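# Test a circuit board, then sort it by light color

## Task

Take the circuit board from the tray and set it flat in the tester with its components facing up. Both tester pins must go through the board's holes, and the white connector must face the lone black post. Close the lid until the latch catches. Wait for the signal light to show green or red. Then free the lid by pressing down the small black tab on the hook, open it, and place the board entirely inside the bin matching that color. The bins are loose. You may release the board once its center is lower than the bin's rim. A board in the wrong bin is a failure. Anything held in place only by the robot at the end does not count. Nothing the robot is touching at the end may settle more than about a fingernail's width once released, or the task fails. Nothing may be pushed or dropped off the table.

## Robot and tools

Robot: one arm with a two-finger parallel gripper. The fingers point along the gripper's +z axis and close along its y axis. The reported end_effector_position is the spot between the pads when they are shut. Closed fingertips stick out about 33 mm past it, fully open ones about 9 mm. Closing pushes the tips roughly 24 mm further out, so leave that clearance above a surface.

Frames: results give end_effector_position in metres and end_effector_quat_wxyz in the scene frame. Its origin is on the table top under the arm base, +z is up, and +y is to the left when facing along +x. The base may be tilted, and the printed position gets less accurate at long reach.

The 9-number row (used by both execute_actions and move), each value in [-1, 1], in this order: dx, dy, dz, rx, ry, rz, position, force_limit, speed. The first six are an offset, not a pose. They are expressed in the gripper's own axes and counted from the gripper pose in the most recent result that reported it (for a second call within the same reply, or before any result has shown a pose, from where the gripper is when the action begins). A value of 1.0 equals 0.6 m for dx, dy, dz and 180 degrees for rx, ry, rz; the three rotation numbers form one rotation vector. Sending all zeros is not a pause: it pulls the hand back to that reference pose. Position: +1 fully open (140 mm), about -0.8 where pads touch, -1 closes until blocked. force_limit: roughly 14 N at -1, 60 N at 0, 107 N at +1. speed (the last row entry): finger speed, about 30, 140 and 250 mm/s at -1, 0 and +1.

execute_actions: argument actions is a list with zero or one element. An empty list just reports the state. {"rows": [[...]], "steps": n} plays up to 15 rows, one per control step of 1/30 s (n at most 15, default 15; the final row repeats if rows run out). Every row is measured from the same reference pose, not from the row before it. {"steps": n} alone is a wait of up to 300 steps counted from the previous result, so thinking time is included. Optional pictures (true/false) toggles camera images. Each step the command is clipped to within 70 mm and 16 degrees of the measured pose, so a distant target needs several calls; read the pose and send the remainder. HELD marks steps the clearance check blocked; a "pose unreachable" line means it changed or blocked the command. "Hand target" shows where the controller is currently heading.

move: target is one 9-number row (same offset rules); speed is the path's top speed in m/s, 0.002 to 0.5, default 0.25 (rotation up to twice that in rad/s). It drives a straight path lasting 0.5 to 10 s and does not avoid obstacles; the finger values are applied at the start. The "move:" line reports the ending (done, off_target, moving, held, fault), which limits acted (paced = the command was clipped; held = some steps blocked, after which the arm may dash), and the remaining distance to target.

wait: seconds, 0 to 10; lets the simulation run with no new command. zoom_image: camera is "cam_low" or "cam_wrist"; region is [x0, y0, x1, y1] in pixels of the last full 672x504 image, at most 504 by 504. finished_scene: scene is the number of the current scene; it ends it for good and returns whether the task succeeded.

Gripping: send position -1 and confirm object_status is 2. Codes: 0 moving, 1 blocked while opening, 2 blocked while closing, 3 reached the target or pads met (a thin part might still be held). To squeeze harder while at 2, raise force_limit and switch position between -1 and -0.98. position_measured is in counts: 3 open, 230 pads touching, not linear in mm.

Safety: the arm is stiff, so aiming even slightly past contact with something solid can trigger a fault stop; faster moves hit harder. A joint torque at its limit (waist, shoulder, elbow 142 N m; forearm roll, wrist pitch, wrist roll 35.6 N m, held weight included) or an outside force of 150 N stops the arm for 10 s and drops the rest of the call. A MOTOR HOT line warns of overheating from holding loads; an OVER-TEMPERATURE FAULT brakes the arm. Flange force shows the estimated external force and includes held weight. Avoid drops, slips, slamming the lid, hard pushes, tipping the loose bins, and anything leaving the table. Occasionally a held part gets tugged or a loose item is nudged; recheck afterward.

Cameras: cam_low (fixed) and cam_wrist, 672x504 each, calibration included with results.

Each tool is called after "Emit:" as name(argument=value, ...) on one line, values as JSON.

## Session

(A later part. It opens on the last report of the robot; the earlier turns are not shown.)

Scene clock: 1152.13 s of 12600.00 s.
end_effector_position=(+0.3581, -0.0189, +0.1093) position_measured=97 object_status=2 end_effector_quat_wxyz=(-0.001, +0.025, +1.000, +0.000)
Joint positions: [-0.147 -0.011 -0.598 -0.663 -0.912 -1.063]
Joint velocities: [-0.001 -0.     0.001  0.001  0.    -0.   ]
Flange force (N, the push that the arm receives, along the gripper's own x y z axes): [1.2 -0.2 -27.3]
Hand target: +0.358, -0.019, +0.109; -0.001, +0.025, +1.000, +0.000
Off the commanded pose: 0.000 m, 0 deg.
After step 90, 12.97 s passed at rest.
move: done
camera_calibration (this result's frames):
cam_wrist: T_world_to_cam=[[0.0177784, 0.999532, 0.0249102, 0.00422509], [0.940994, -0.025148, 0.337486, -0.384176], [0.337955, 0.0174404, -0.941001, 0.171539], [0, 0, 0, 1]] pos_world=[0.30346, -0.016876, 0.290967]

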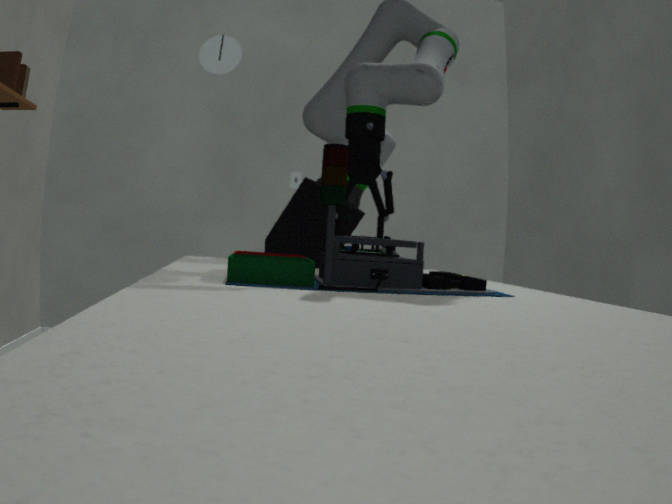

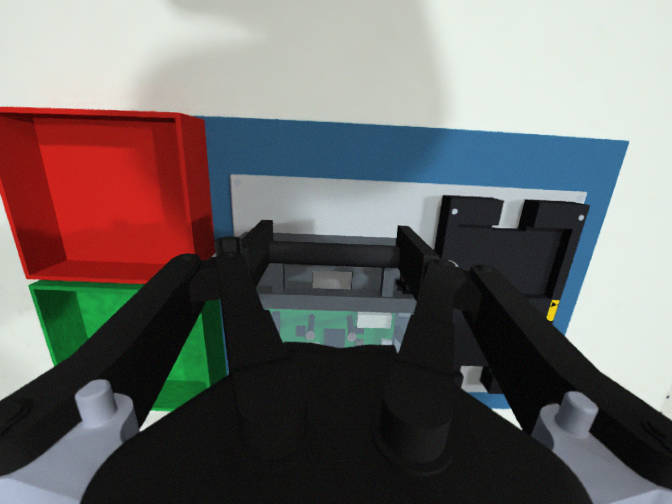

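Emit:
move(target=[0, 0, -0.0017, 0, 0, 0, -0.98, 0.3, -0.8], speed=0.008)

Emit:
zoom_image(camera="cam_wrist", region=[370, 240, 440, 320])

Scene clock: 1160.43 s of 12600.00 s.
end_effector_position=(+0.3581, -0.0189, +0.1103) position_measured=97 object_status=2 end_effector_quat_wxyz=(-0.001, +0.025, +1.000, +0.000)
Joint positions: [-0.148 -0.013 -0.597 -0.662 -0.915 -1.064]
Joint velocities: [-0.    -0.    -0.001 -0.001 -0.    -0.   ]
Flange force (N, the push that the arm receives, along the gripper's own x y z axes): [-0.5 -1.8 -23.2]
Hand target: +0.358, -0.019, +0.110; -0.001, +0.025, +1.000, +0.000
Off the commanded pose: 0.000 m, 0 deg.
After step 90, 4.60 s passed at rest.
move: done
camera_calibration (this result's frames):
cam_wrist: T_world_to_cam=[[0.0177879, 0.999532, 0.0249064, 0.00420093], [0.940993, -0.0251558, 0.337489, -0.384521], [0.337958, 0.0174335, -0.941, 0.172492], [0, 0, 0, 1]] pos_world=[0.303462, -0.016879, 0.291982]

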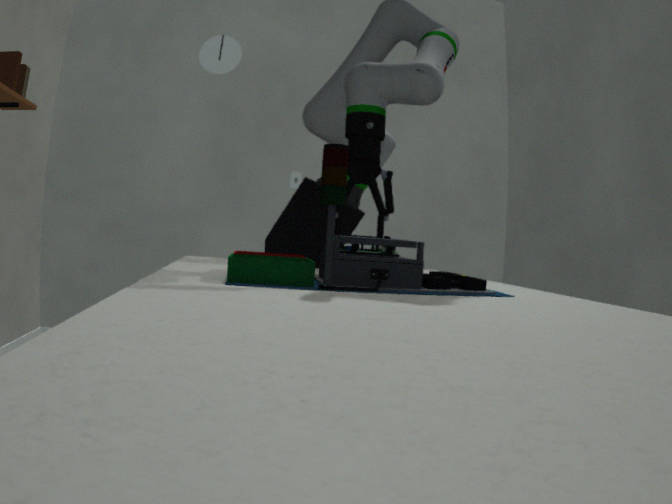

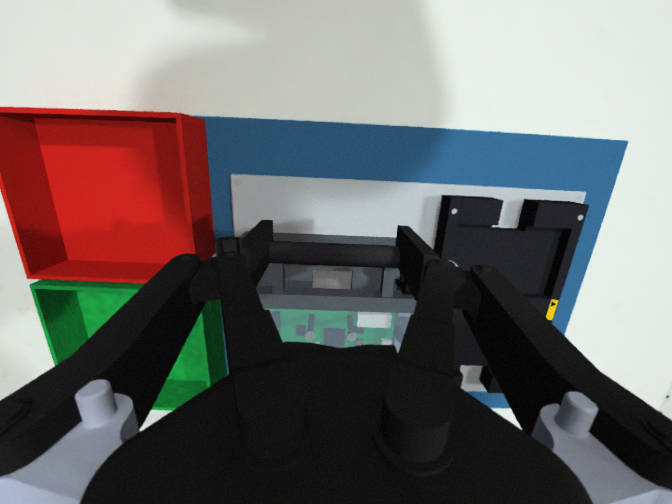

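Region (370, 240, 440, 320) of cam_wrist's 672x504 image, scaled by 6.300, with more detail than that image has; it fills the left 441 columns of this view, and the rest is white.

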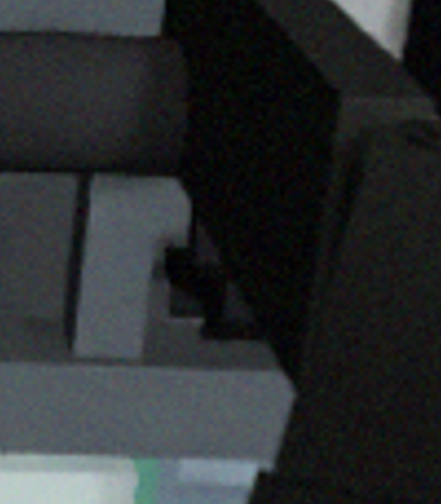

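Emit:
move(target=[0, 0, -0.0012, 0, 0, 0, -0.98, 0.3, -0.8], speed=0.008)

Emit:
move(target=[0, 0, 0, 0, 0, 0, 1, 0.3, -0.3], speed=0.05)

Emit:
zoom_image(camera="cam_wrist", region=[350, 220, 470, 330])

Scene clock: 1173.47 s of 12600.00 s.
end_effector_position=(+0.3581, -0.0189, +0.1110) position_measured=97 object_status=2 end_effector_quat_wxyz=(-0.001, +0.025, +1.000, +0.000)
Joint positions: [-0.149 -0.014 -0.597 -0.661 -0.917 -1.064]
Joint velocities: [-0.    -0.001 -0.001  0.    -0.    -0.   ]
Flange force (N, the push that the arm receives, along the gripper's own x y z axes): [-0.7 -0.8 -19.9]
Hand target: +0.358, -0.019, +0.111; -0.001, +0.025, +1.000, +0.000
Off the commanded pose: 0.000 m, 0 deg.
After step 90, 9.33 s passed at rest.
move: done
camera_calibration (this result's frames):
cam_wrist: T_world_to_cam=[[0.0177941, 0.999531, 0.0249035, 0.00418426], [0.940993, -0.0251606, 0.33749, -0.384766], [0.337959, 0.0174286, -0.941, 0.173166], [0, 0, 0, 1]] pos_world=[0.303464, -0.0168813, 0.2927]

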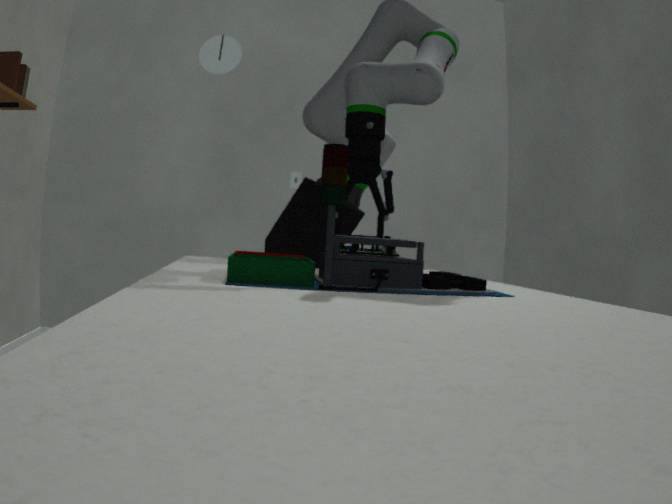

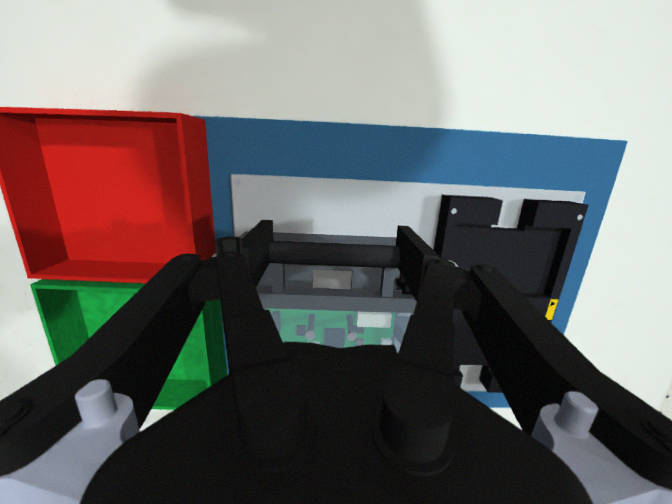

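Scene clock: 1174.23 s of 12600.00 s.
end_effector_position=(+0.3581, -0.0189, +0.1110) position_measured=3 object_status=0 end_effector_quat_wxyz=(-0.001, +0.025, +1.000, +0.000)
Joint positions: [-0.149 -0.014 -0.597 -0.661 -0.917 -1.065]
Joint velocities: [-0.     0.    -0.    -0.001 -0.     0.   ]
Flange force (N, the push that the arm receives, along the gripper's own x y z axes): [-2.7 -4.4 -0.1]
Hand target: +0.358, -0.019, +0.111; -0.001, +0.025, +1.000, +0.000
Off the commanded pose: 0.000 m, 0 deg.
move: done
camera_calibration (this result's frames):
cam_wrist: T_world_to_cam=[[0.0177989, 0.999531, 0.0249033, 0.00418259], [0.940993, -0.025165, 0.33749, -0.384766], [0.337959, 0.0174269, -0.941, 0.173167], [0, 0, 0, 1]] pos_world=[0.303464, -0.016881, 0.292701]

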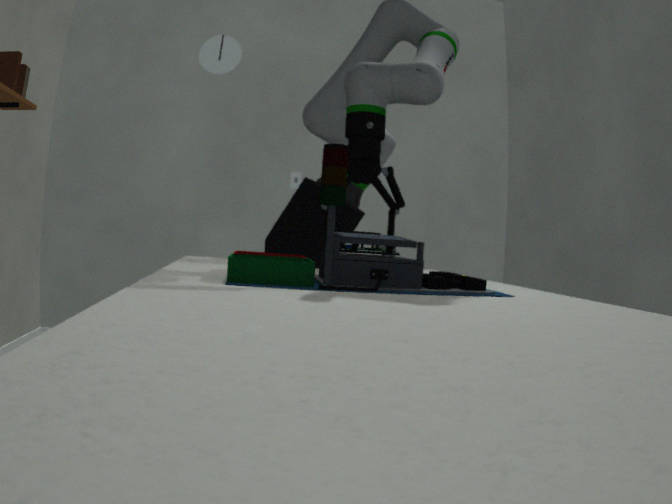

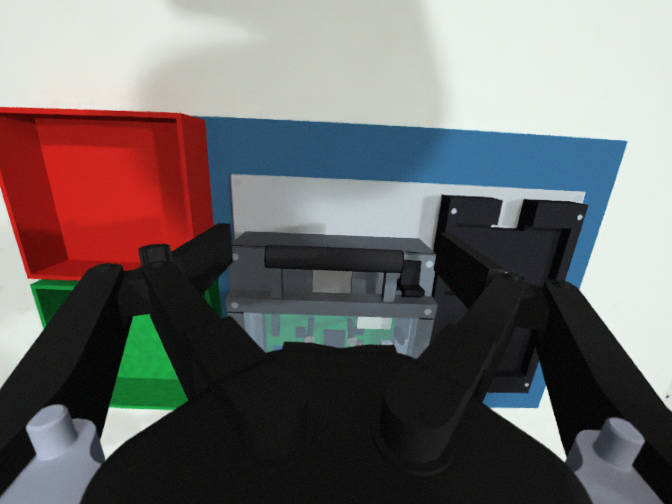

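Region (350, 220, 470, 330) of cam_wrist's 672x504 image, scaled by 4.200, with more detail than that image has; it fills the top 462 rows of this view, and the rest is white.

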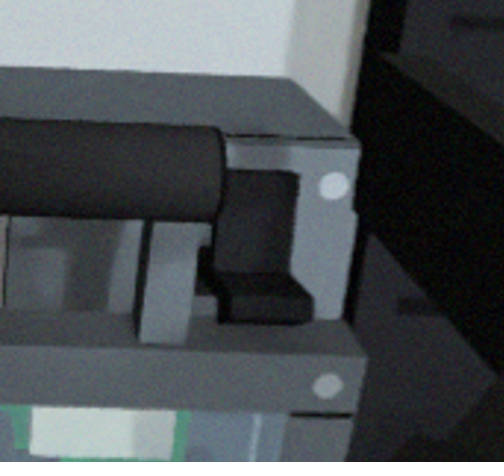

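Emit:
execute_actions(actions=[])

Emit:
zoom_image(camera="cam_low", region=[330, 215, 430, 265])

Emit:
zoom_image(camera="cam_wrist", region=[380, 250, 445, 315])

Emit:
zoom_image(camera="cam_wrist", region=[220, 225, 445, 360])

Scene clock: 1259.30 s of 12600.00 s.
end_effector_position=(+0.3581, -0.0189, +0.1110) position_measured=3 object_status=3 end_effector_quat_wxyz=(-0.001, +0.025, +1.000, +0.000)
Joint positions: [-0.149 -0.014 -0.597 -0.661 -0.917 -1.065]
Joint velocities: [-0.001  0.    -0.001  0.     0.001  0.   ]
Flange force (N, the push that the arm receives, along the gripper's own x y z axes): [-1.6 -4.2 -1.5]
Hand target: +0.358, -0.019, +0.111; -0.001, +0.025, +1.000, +0.000
Off the commanded pose: 0.000 m, 0 deg.
Steps of this call (steps 1 to 90: nothing new was sent; then 82.07 s passed at rest). Readings (end_effector_position | what the end effector reports):
1: (+0.3581, -0.0189, +0.1110) | position_measured=3 object_status=3
2: (+0.3581, -0.0189, +0.1110) | position_measured=3 object_status=3
4: (+0.3581, -0.0189, +0.1110) | position_measured=3 object_status=3
8: (+0.3581, -0.0189, +0.1110) | position_measured=3 object_status=3
90: the state above
camera_calibration (this result's frames):
cam_wrist: T_world_to_cam=[[0.0177987, 0.999531, 0.0249034, 0.00418256], [0.940993, -0.0251649, 0.33749, -0.384766], [0.337959, 0.017427, -0.941, 0.173167], [0, 0, 0, 1]] pos_world=[0.303464, -0.016881, 0.292701]

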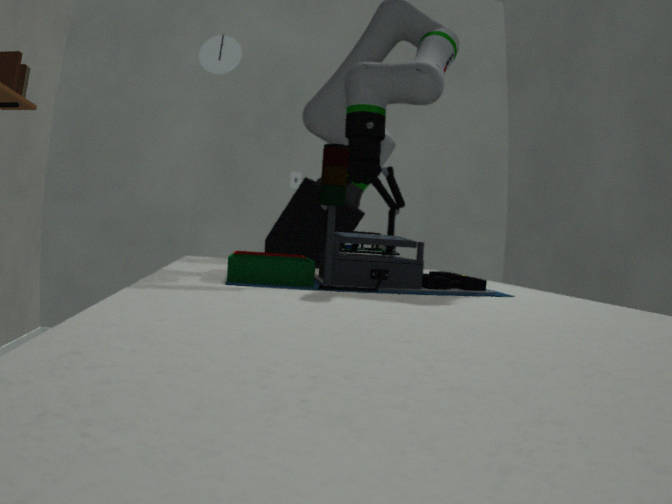

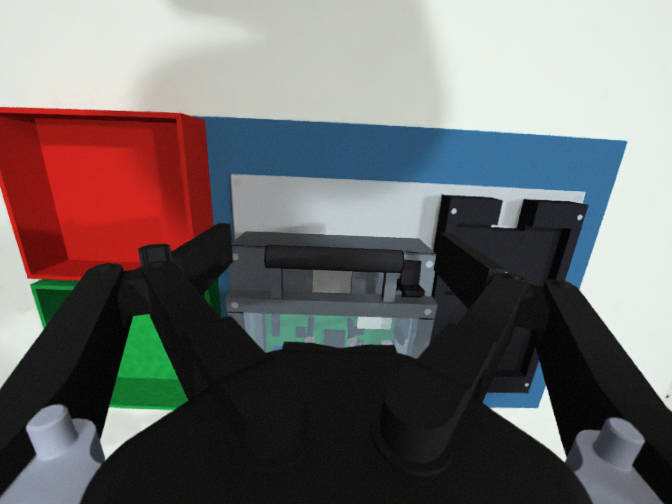

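Region (330, 215, 430, 265) of cam_low's 672x504 image, scaled by 5.040, with more detail than that image has.

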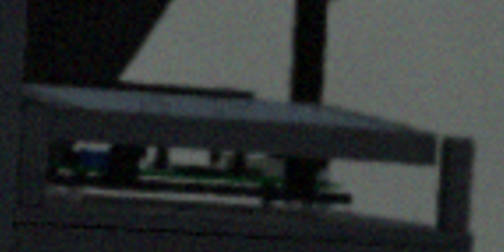

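Region (380, 250, 445, 315) of cam_wrist's 672x504 image, scaled by 7.754, with more detail than that image has.

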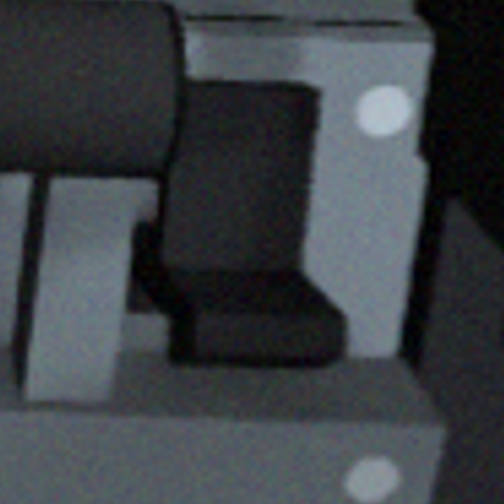

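Region (220, 225, 445, 360) of cam_wrist's 672x504 image, scaled by 2.240, with more detail than that image has; it fills the top 302 rows of this view, and the rest is white.

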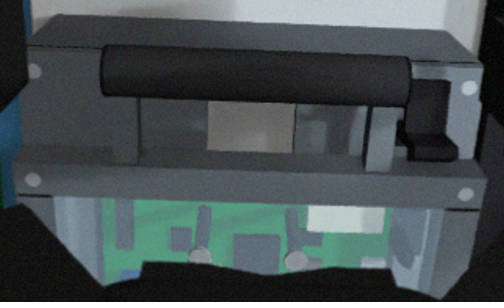

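Emit:
zoom_image(camera="cam_low", region=[335, 238, 405, 262])

Region (335, 238, 405, 262) of cam_low's 672x504 image, scaled by 7.200, with more detail than that image has; it fills the top 173 rows of this view, and the rest is white.

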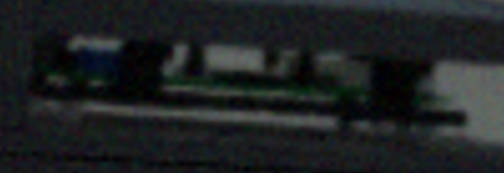

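Emit:
move(target=[-0.06, 0, -0.07, 0, 0, 0, 1, 0.3, 0], speed=0.2)

Emit:
move(target=[-0.13, 0, 0, 0, 0, 0, 1, 0.3, 0], speed=0.2)

Scene clock: 1361.40 s of 12600.00 s.
end_effector_position=(+0.3941, -0.0209, +0.1530) position_measured=3 object_status=3 end_effector_quat_wxyz=(-0.001, +0.025, +1.000, +0.000)
Joint positions: [-0.193 -0.021 -0.486 -0.612 -1.034 -1.113]
Joint velocities: [-0.001  0.002  0.    -0.    -0.002 -0.   ]
Flange force (N, the push that the arm receives, along the gripper's own x y z axes): [-3.6 -2.5 -2.6]
Hand target: +0.394, -0.021, +0.153; -0.001, +0.025, +1.000, +0.000
Off the commanded pose: 0.000 m, 0 deg.
After step 90, 98.33 s passed at rest.
move: done
camera_calibration (this result's frames):
cam_wrist: T_world_to_cam=[[0.0180785, 0.999531, 0.0247304, 0.00440534], [0.940968, -0.0253708, 0.337544, -0.432849], [0.338013, 0.0171682, -0.940985, 0.200443], [0, 0, 0, 1]] pos_world=[0.339465, -0.0188263, 0.33461]

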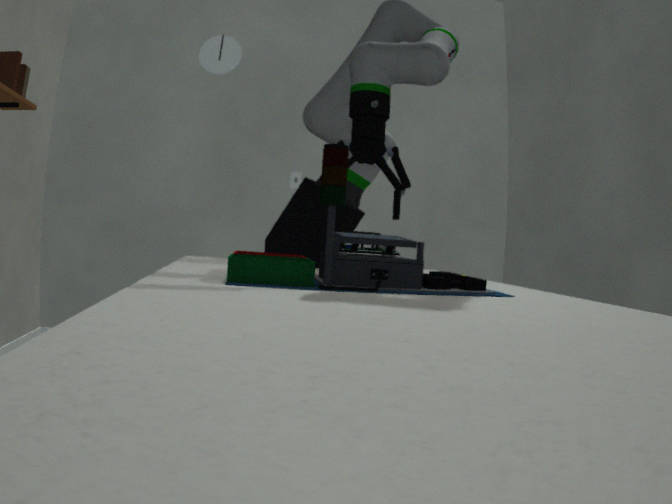

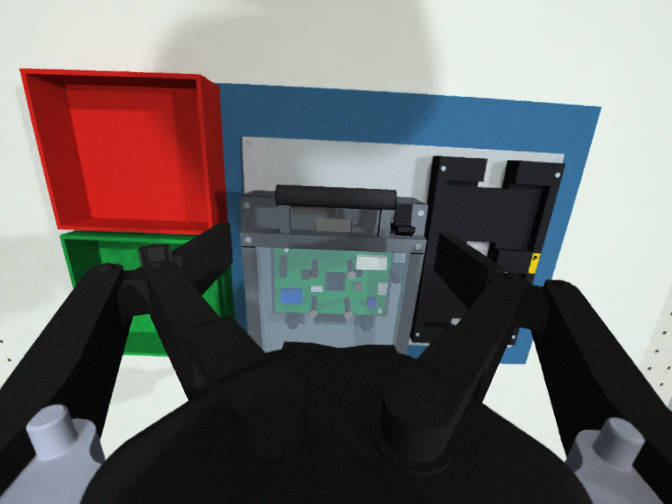

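Scene clock: 1362.23 s of 12600.00 s.
end_effector_position=(+0.4721, -0.0248, +0.1528) position_measured=3 object_status=3 end_effector_quat_wxyz=(-0.001, +0.025, +1.000, +0.000)
Joint positions: [-0.172  0.126 -0.288 -0.595 -1.065 -1.165]
Joint velocities: [ 0.     0.001  0.     0.001 -0.    -0.   ]
Flange force (N, the push that the arm receives, along the gripper's own x y z axes): [-1.1 -1.4 2.1]
Hand target: +0.472, -0.025, +0.153; -0.001, +0.025, +1.000, +0.000
Off the commanded pose: 0.000 m, 0 deg.
move: done
camera_calibration (this result's frames):
cam_wrist: T_world_to_cam=[[0.0181682, 0.999529, 0.0247132, 0.00689623], [0.940913, -0.025452, 0.33769, -0.506191], [0.33816, 0.0171178, -0.940933, 0.173913], [0, 0, 0, 1]] pos_world=[0.417346, -0.0227536, 0.334405]

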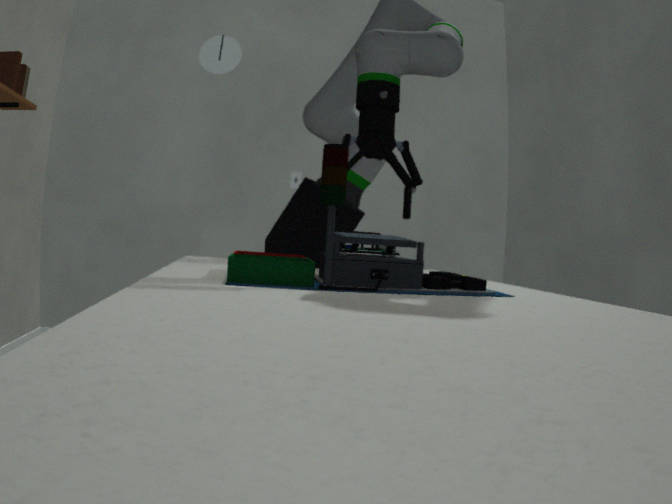

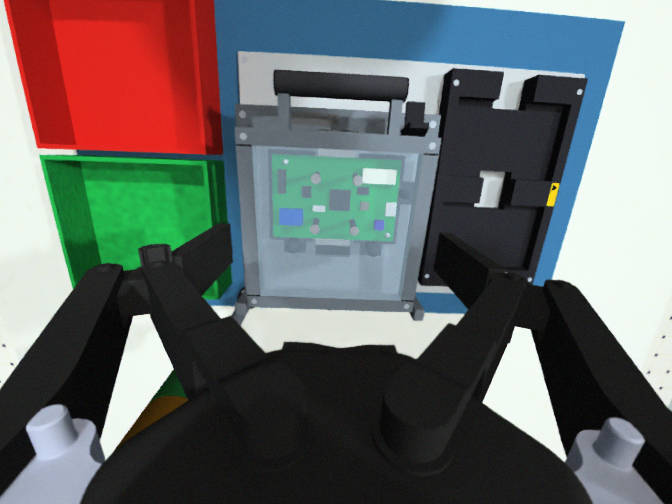

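Emit:
zoom_image(camera="cam_wrist", region=[255, 135, 425, 265])

Emit:
zoom_image(camera="cam_wrist", region=[370, 85, 450, 165])

Region (255, 135, 425, 265) of cam_wrist's 672x504 image, scaled by 2.965, with more detail than that image has; it fills the top 385 rows of this view, and the rest is white.

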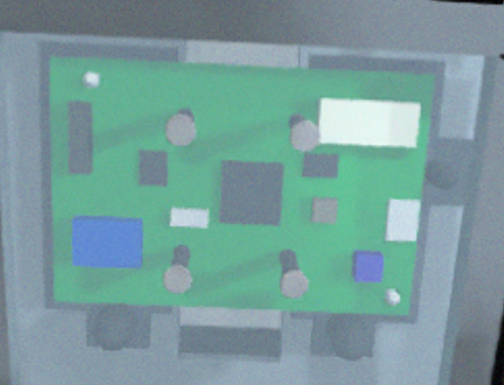

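Region (370, 85, 450, 165) of cam_wrist's 672x504 image, scaled by 6.300, with more detail than that image has.

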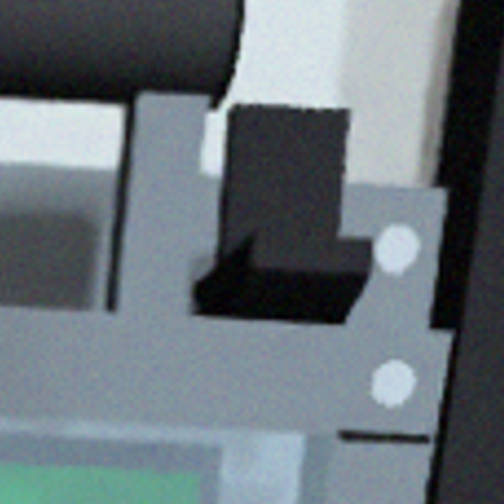

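Emit:
move(target=[0.1753, 0.0005, 0.0067, 0, 0, 0, -0.85, -0.5, 1], speed=0.2)

Emit:
move(target=[0, 0, 0.013, 0, 0, 0, -0.85, -0.5, 1], speed=0.02)

Emit:
move(target=[0.0005, 0, 0.0125, 0, 0, 0, -0.85, -0.5, 1], speed=0.02)

Scene clock: 1483.20 s of 12600.00 s.
end_effector_position=(+0.3670, -0.0191, +0.1490) position_measured=231 object_status=3 end_effector_quat_wxyz=(-0.001, +0.025, +1.000, +0.000)
Joint positions: [-0.196 -0.068 -0.555 -0.62  -1.018 -1.096]
Joint velocities: [ 0.    -0.002  0.001  0.    -0.     0.   ]
Flange force (N, the push that the arm receives, along the gripper's own x y z axes): [-1.8 -1.3 -1.7]
Hand target: +0.367, -0.019, +0.149; -0.001, +0.025, +1.000, +0.000
Off the commanded pose: 0.000 m, 0 deg.
After step 90, 117.00 s passed at rest.
move: done
camera_calibration (this result's frames):
cam_wrist: T_world_to_cam=[[0.0180837, 0.999528, 0.0248512, 0.00324351], [0.940952, -0.0254173, 0.337584, -0.405942], [0.338056, 0.017279, -0.940967, 0.205833], [0, 0, 0, 1]] pos_world=[0.31233, -0.0171165, 0.330641]

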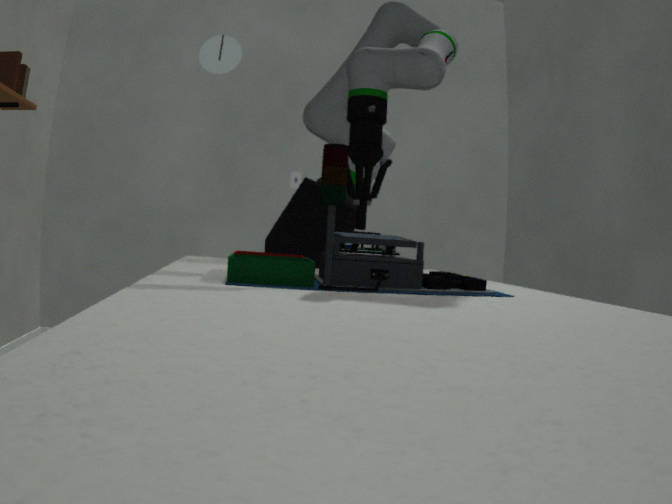

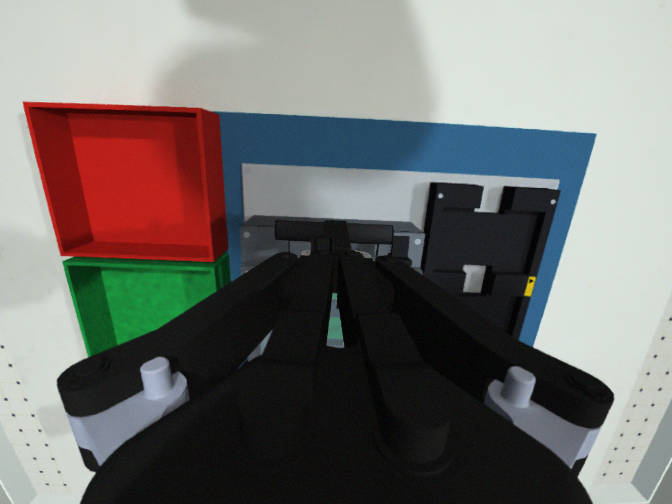

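Scene clock: 1483.90 s of 12600.00 s.
end_effector_position=(+0.3670, -0.0191, +0.1412) position_measured=231 object_status=3 end_effector_quat_wxyz=(-0.001, +0.025, +1.000, +0.000)
Joint positions: [-0.185 -0.055 -0.56  -0.627 -0.997 -1.092]
Joint velocities: [ 0.001  0.001 -0.001 -0.     0.001  0.   ]
Flange force (N, the push that the arm receives, along the gripper's own x y z axes): [-1.1 -2.0 -2.2]
Hand target: +0.367, -0.019, +0.141; -0.001, +0.025, +1.000, +0.000
Off the commanded pose: 0.000 m, 0 deg.
move: done
camera_calibration (this result's frames):
cam_wrist: T_world_to_cam=[[0.0180309, 0.999528, 0.0248798, 0.00341973], [0.940958, -0.025377, 0.337572, -0.403296], [0.338044, 0.0173241, -0.940971, 0.198527], [0, 0, 0, 1]] pos_world=[0.312312, -0.0170918, 0.322864]

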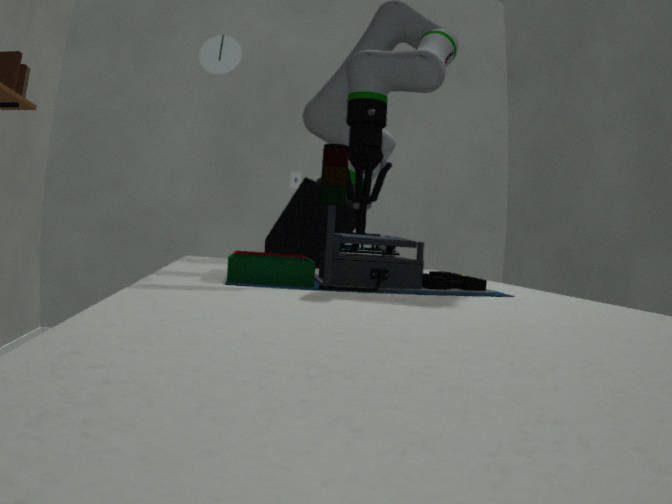

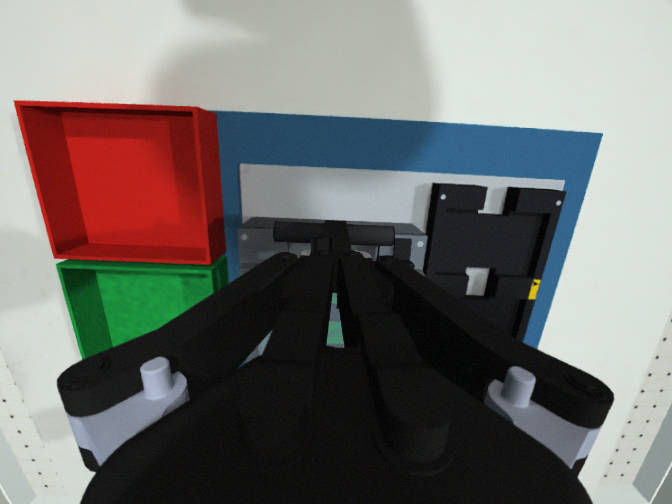

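Scene clock: 1484.60 s of 12600.00 s.
end_effector_position=(+0.3667, -0.0191, +0.1337) position_measured=231 object_status=3 end_effector_quat_wxyz=(-0.001, +0.025, +1.000, +0.000)
Joint positions: [-0.176 -0.042 -0.566 -0.634 -0.978 -1.087]
Joint velocities: [0.002 0.    0.002 0.    0.001 0.   ]
Flange force (N, the push that the arm receives, along the gripper's own x y z axes): [8.9 2.2 -25.7]
Hand target: +0.367, -0.019, +0.134; -0.001, +0.025, +1.000, +0.000
Off the commanded pose: 0.000 m, 0 deg.
move: done
camera_calibration (this result's frames):
cam_wrist: T_world_to_cam=[[0.0179765, 0.999528, 0.0249116, 0.00357865], [0.940968, -0.0253361, 0.337547, -0.400465], [0.338018, 0.0173731, -0.940979, 0.191612], [0, 0, 0, 1]] pos_world=[0.311992, -0.0170521, 0.31539]

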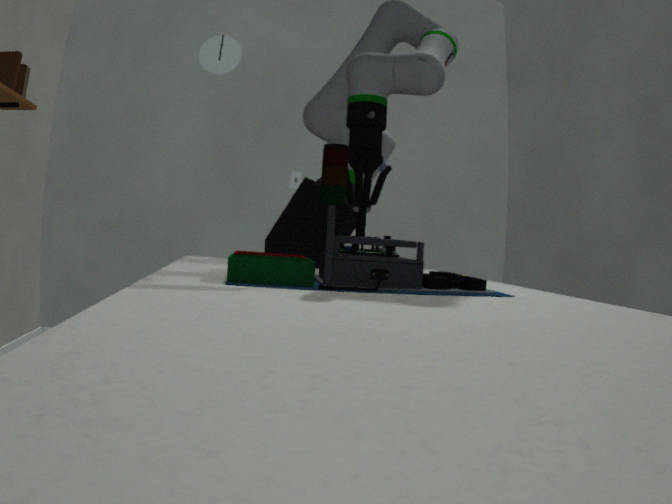

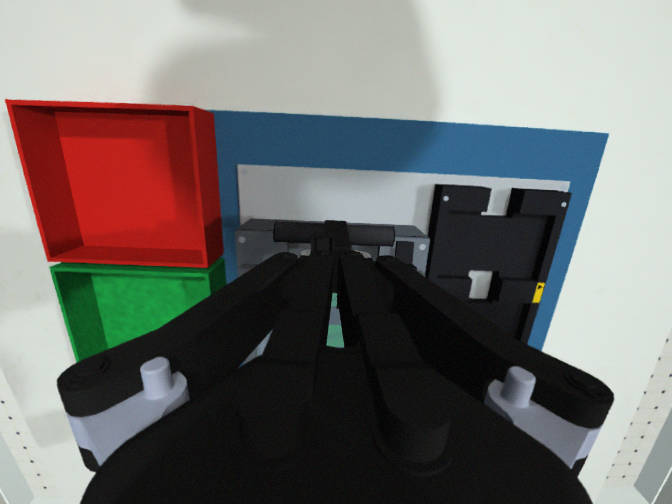

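Emit:
move(target=[0.0004, 0, 0.002, 0, 0, 0, -0.85, -0.5, 1], speed=0.008)

Emit:
move(target=[0, 0, 0.0015, 0, 0, 0, -0.85, -0.5, 1], speed=0.008)

Emit:
zoom_image(camera="cam_low", region=[315, 135, 435, 285])

Scene clock: 1492.37 s of 12600.00 s.
end_effector_position=(+0.3665, -0.0190, +0.1326) position_measured=231 object_status=3 end_effector_quat_wxyz=(-0.001, +0.025, +1.000, +0.000)
Joint positions: [-0.174 -0.041 -0.567 -0.635 -0.975 -1.086]
Joint velocities: [ 0.001  0.    -0.    -0.    -0.     0.   ]
Flange force (N, the push that the arm receives, along the gripper's own x y z axes): [4.6 0.9 -28.5]
Hand target: +0.366, -0.019, +0.133; -0.001, +0.025, +1.000, +0.000
Off the commanded pose: 0.000 m, 0 deg.
After step 90, 4.07 s passed at rest.
move: done
camera_calibration (this result's frames):
cam_wrist: T_world_to_cam=[[0.017956, 0.999529, 0.0249028, 0.00360538], [0.94095, -0.0253147, 0.337597, -0.399861], [0.338068, 0.0173704, -0.940961, 0.190546], [0, 0, 0, 1]] pos_world=[0.311767, -0.0170359, 0.314198]

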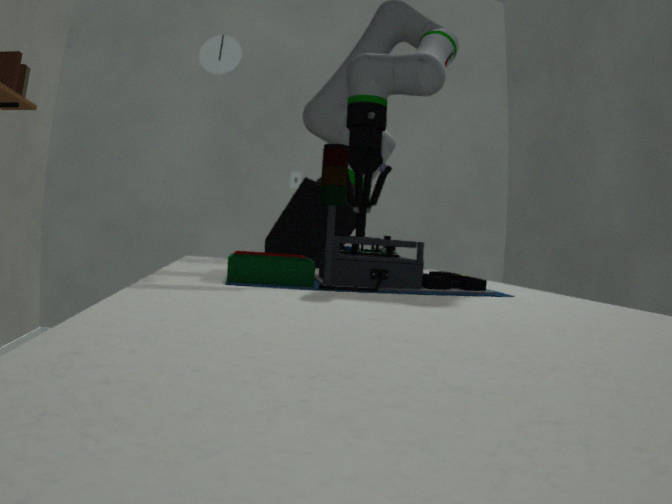

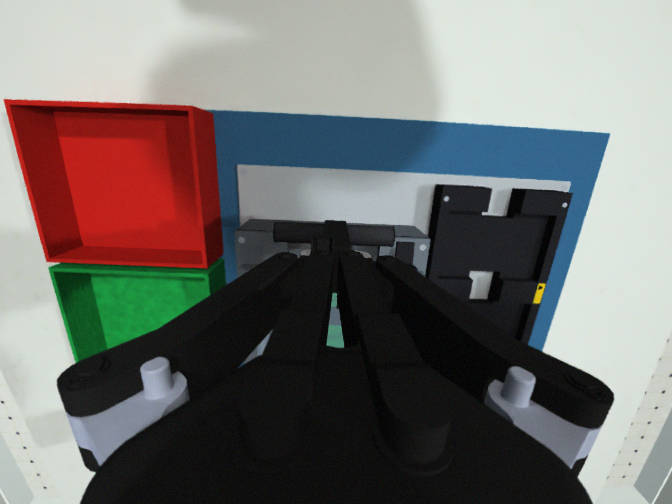

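Scene clock: 1493.07 s of 12600.00 s.
end_effector_position=(+0.3665, -0.0190, +0.1317) position_measured=231 object_status=3 end_effector_quat_wxyz=(-0.001, +0.025, +1.000, +0.000)
Joint positions: [-0.173 -0.039 -0.567 -0.636 -0.972 -1.086]
Joint velocities: [ 0.001 -0.    -0.001  0.002  0.001  0.   ]
Flange force (N, the push that the arm receives, along the gripper's own x y z axes): [4.8 1.0 -34.3]
Hand target: +0.366, -0.019, +0.132; -0.001, +0.025, +1.000, +0.000
Off the commanded pose: 0.000 m, 0 deg.
move: done
camera_calibration (this result's frames):
cam_wrist: T_world_to_cam=[[0.0179418, 0.999529, 0.0249036, 0.00362914], [0.94095, -0.0253016, 0.337599, -0.399561], [0.33807, 0.0173759, -0.940961, 0.189707], [0, 0, 0, 1]] pos_world=[0.311767, -0.0170333, 0.313308]

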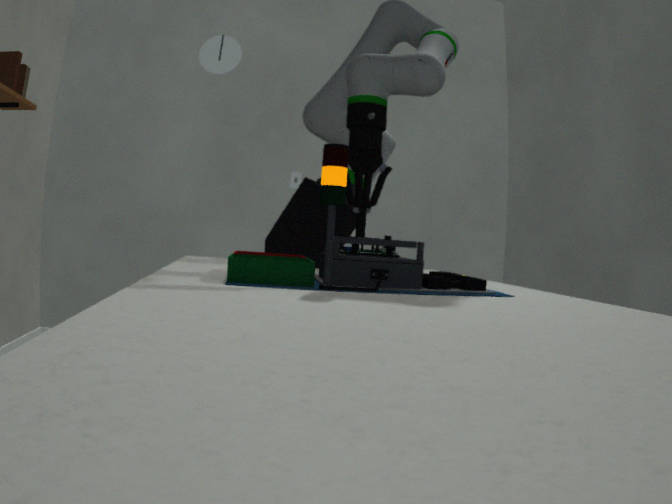

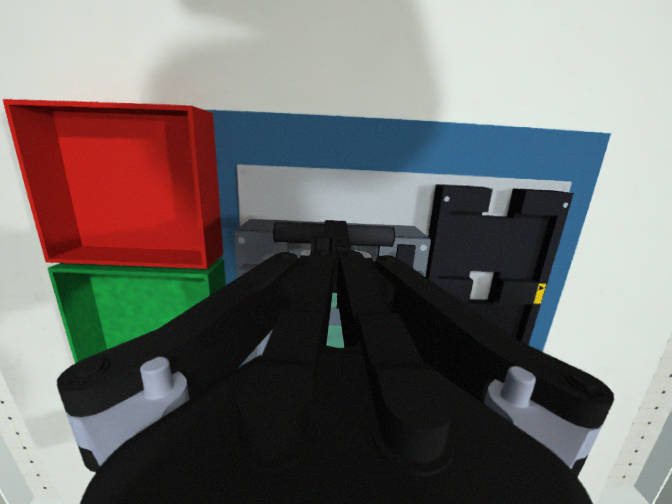

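Region (315, 135, 435, 285) of cam_low's 672x504 image, scaled by 3.360, with more detail than that image has; it fills the left 403 columns of this view, and the rest is white.

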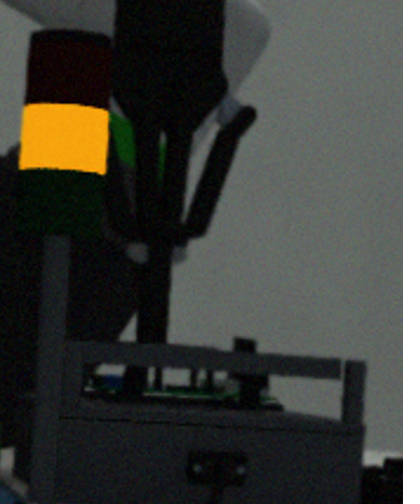

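Emit:
move(target=[0, 0, -0.005, 0, 0, 0, -0.85, -0.5, 1], speed=0.015)

Emit:
move(target=[0.0097, 0, 0, 0, 0, 0, 0.456, 1, 1], speed=0.05)

Emit:
move(target=[0, 0, 0.037, 0, 0, 0, 0.456, 1, 1], speed=0.06)

Emit:
zoom_image(camera="cam_wrist", region=[230, 200, 460, 350])

Scene clock: 1522.90 s of 12600.00 s.
end_effector_position=(+0.3665, -0.0190, +0.1346) position_measured=231 object_status=3 end_effector_quat_wxyz=(-0.001, +0.025, +1.000, +0.000)
Joint positions: [-0.177 -0.044 -0.566 -0.633 -0.98  -1.088]
Joint velocities: [-0.002 -0.     0.001  0.001 -0.     0.   ]
Flange force (N, the push that the arm receives, along the gripper's own x y z axes): [-2.3 -3.5 -0.9]
Hand target: +0.366, -0.019, +0.135; -0.001, +0.025, +1.000, +0.000
Off the commanded pose: 0.000 m, 0 deg.
After step 440, 14.47 s passed at rest.
move: done
camera_calibration (this result's frames):
cam_wrist: T_world_to_cam=[[0.0179591, 0.999529, 0.0248946, 0.00356053], [0.940954, -0.0253147, 0.337586, -0.400568], [0.338058, 0.017362, -0.940965, 0.192523], [0, 0, 0, 1]] pos_world=[0.311768, -0.0170417, 0.316296]

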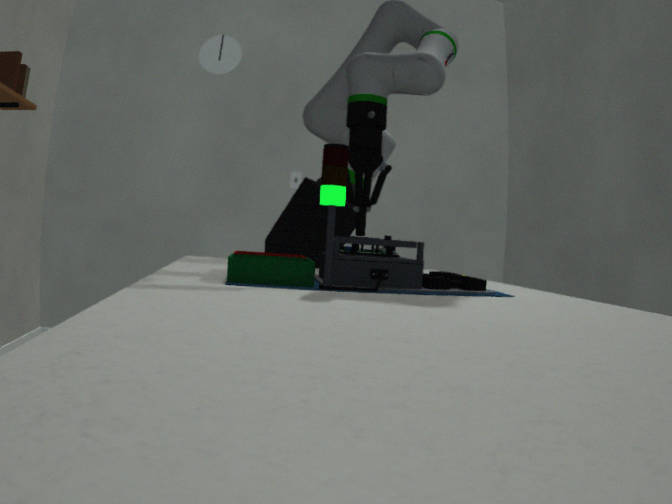

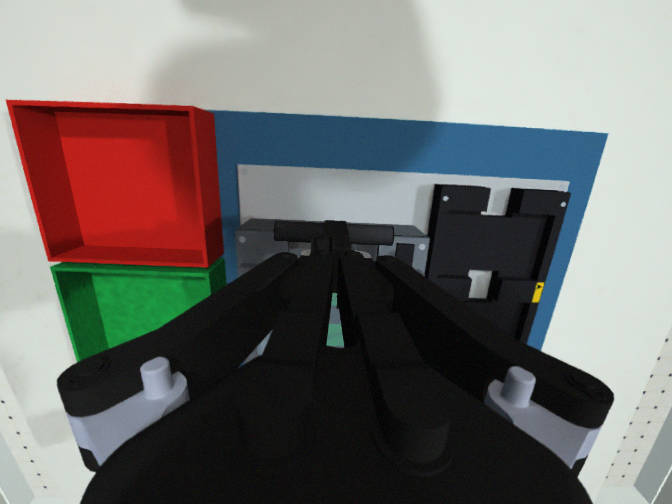

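Scene clock: 1523.60 s of 12600.00 s.
end_effector_position=(+0.3607, -0.0188, +0.1347) position_measured=71 object_status=3 end_effector_quat_wxyz=(-0.001, +0.025, +1.000, +0.000)
Joint positions: [-0.179 -0.056 -0.58  -0.634 -0.979 -1.084]
Joint velocities: [ 0.    -0.    -0.002 -0.    -0.     0.   ]
Flange force (N, the push that the arm receives, along the gripper's own x y z axes): [-3.0 -2.6 -0.4]
Hand target: +0.361, -0.019, +0.135; -0.001, +0.025, +1.000, +0.000
Off the commanded pose: 0.000 m, 0 deg.
move: done
camera_calibration (this result's frames):
cam_wrist: T_world_to_cam=[[0.0179534, 0.999529, 0.024901, 0.00337049], [0.940962, -0.0253111, 0.337565, -0.395103], [0.338037, 0.0173704, -0.940973, 0.194504], [0, 0, 0, 1]] pos_world=[0.305967, -0.016748, 0.316312]

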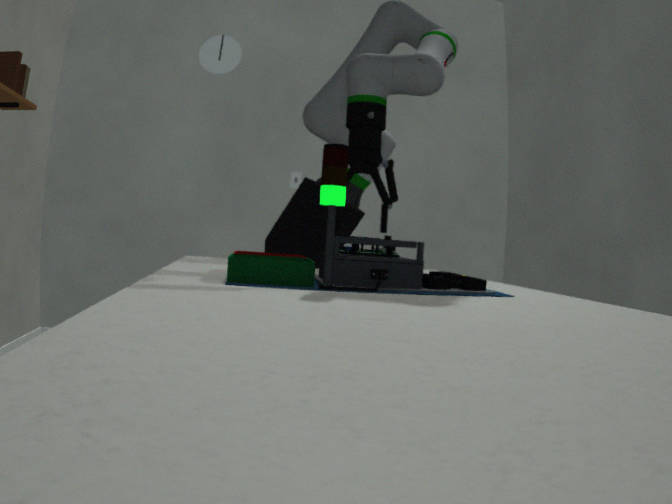

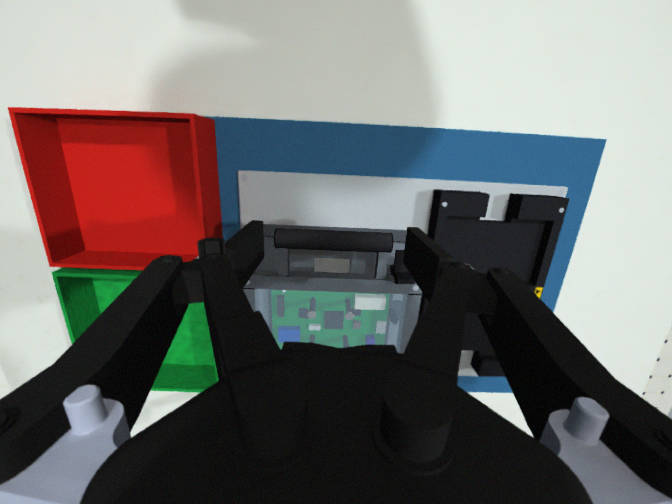

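Scene clock: 1524.37 s of 12600.00 s.
end_effector_position=(+0.3606, -0.0187, +0.1125) position_measured=71 object_status=3 end_effector_quat_wxyz=(-0.001, +0.025, +1.000, +0.000)
Joint positions: [-0.15  -0.013 -0.591 -0.659 -0.921 -1.068]
Joint velocities: [0.    0.001 0.    0.    0.001 0.   ]
Flange force (N, the push that the arm receives, along the gripper's own x y z axes): [4.0 -4.2 -10.7]
Hand target: +0.361, -0.019, +0.112; -0.001, +0.025, +1.000, +0.000
Off the commanded pose: 0.000 m, 0 deg.
move: done
camera_calibration (this result's frames):
cam_wrist: T_world_to_cam=[[0.0178083, 0.999529, 0.0249971, 0.00386533], [0.940977, -0.0252063, 0.337532, -0.387552], [0.338003, 0.0175108, -0.940982, 0.173659], [0, 0, 0, 1]] pos_world=[0.305911, -0.0166732, 0.294125]

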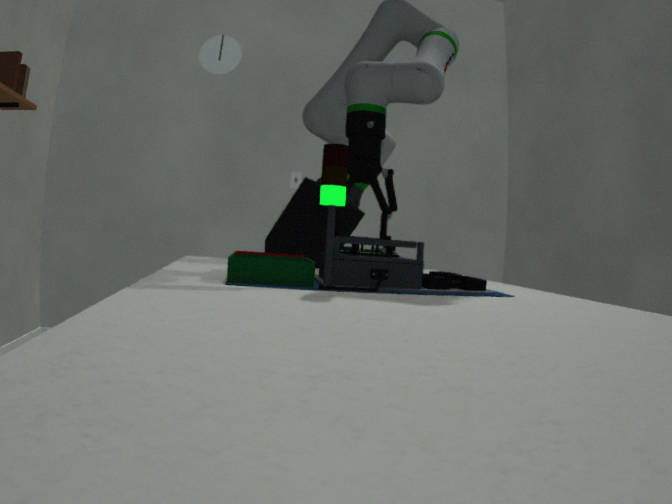

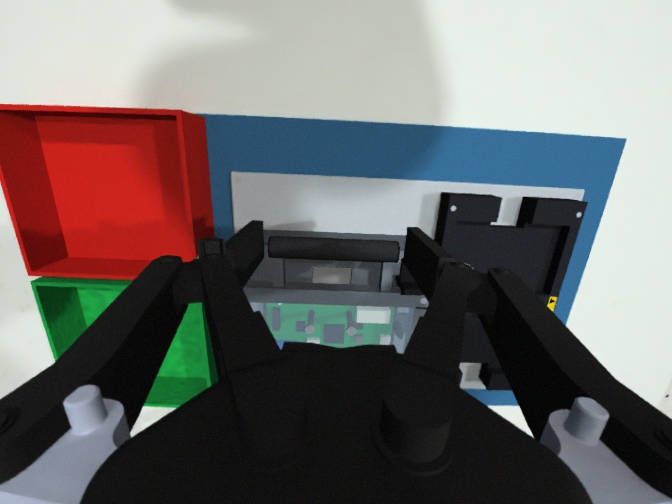

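Region (230, 200, 460, 350) of cam_wrist's 672x504 image, scaled by 2.191, with more detail than that image has; it fills the top 329 rows of this view, and the rest is white.

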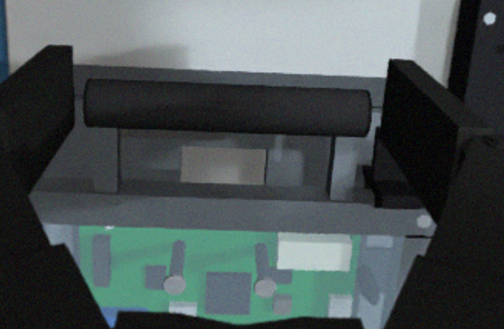

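Emit:
zoom_image(camera="cam_wrist", region=[385, 240, 445, 310])

Region (385, 240, 445, 310) of cam_wrist's 672x504 image, scaled by 7.200, with more detail than that image has; it fills the left 432 columns of this view, and the rest is white.

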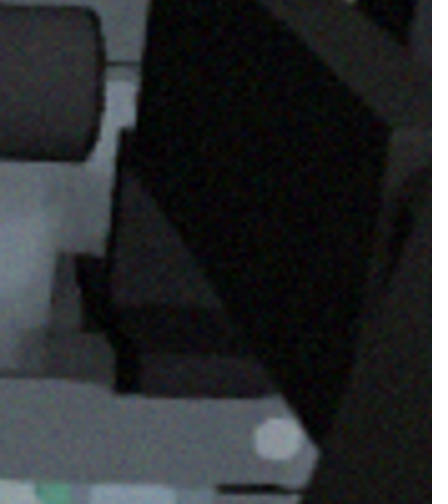

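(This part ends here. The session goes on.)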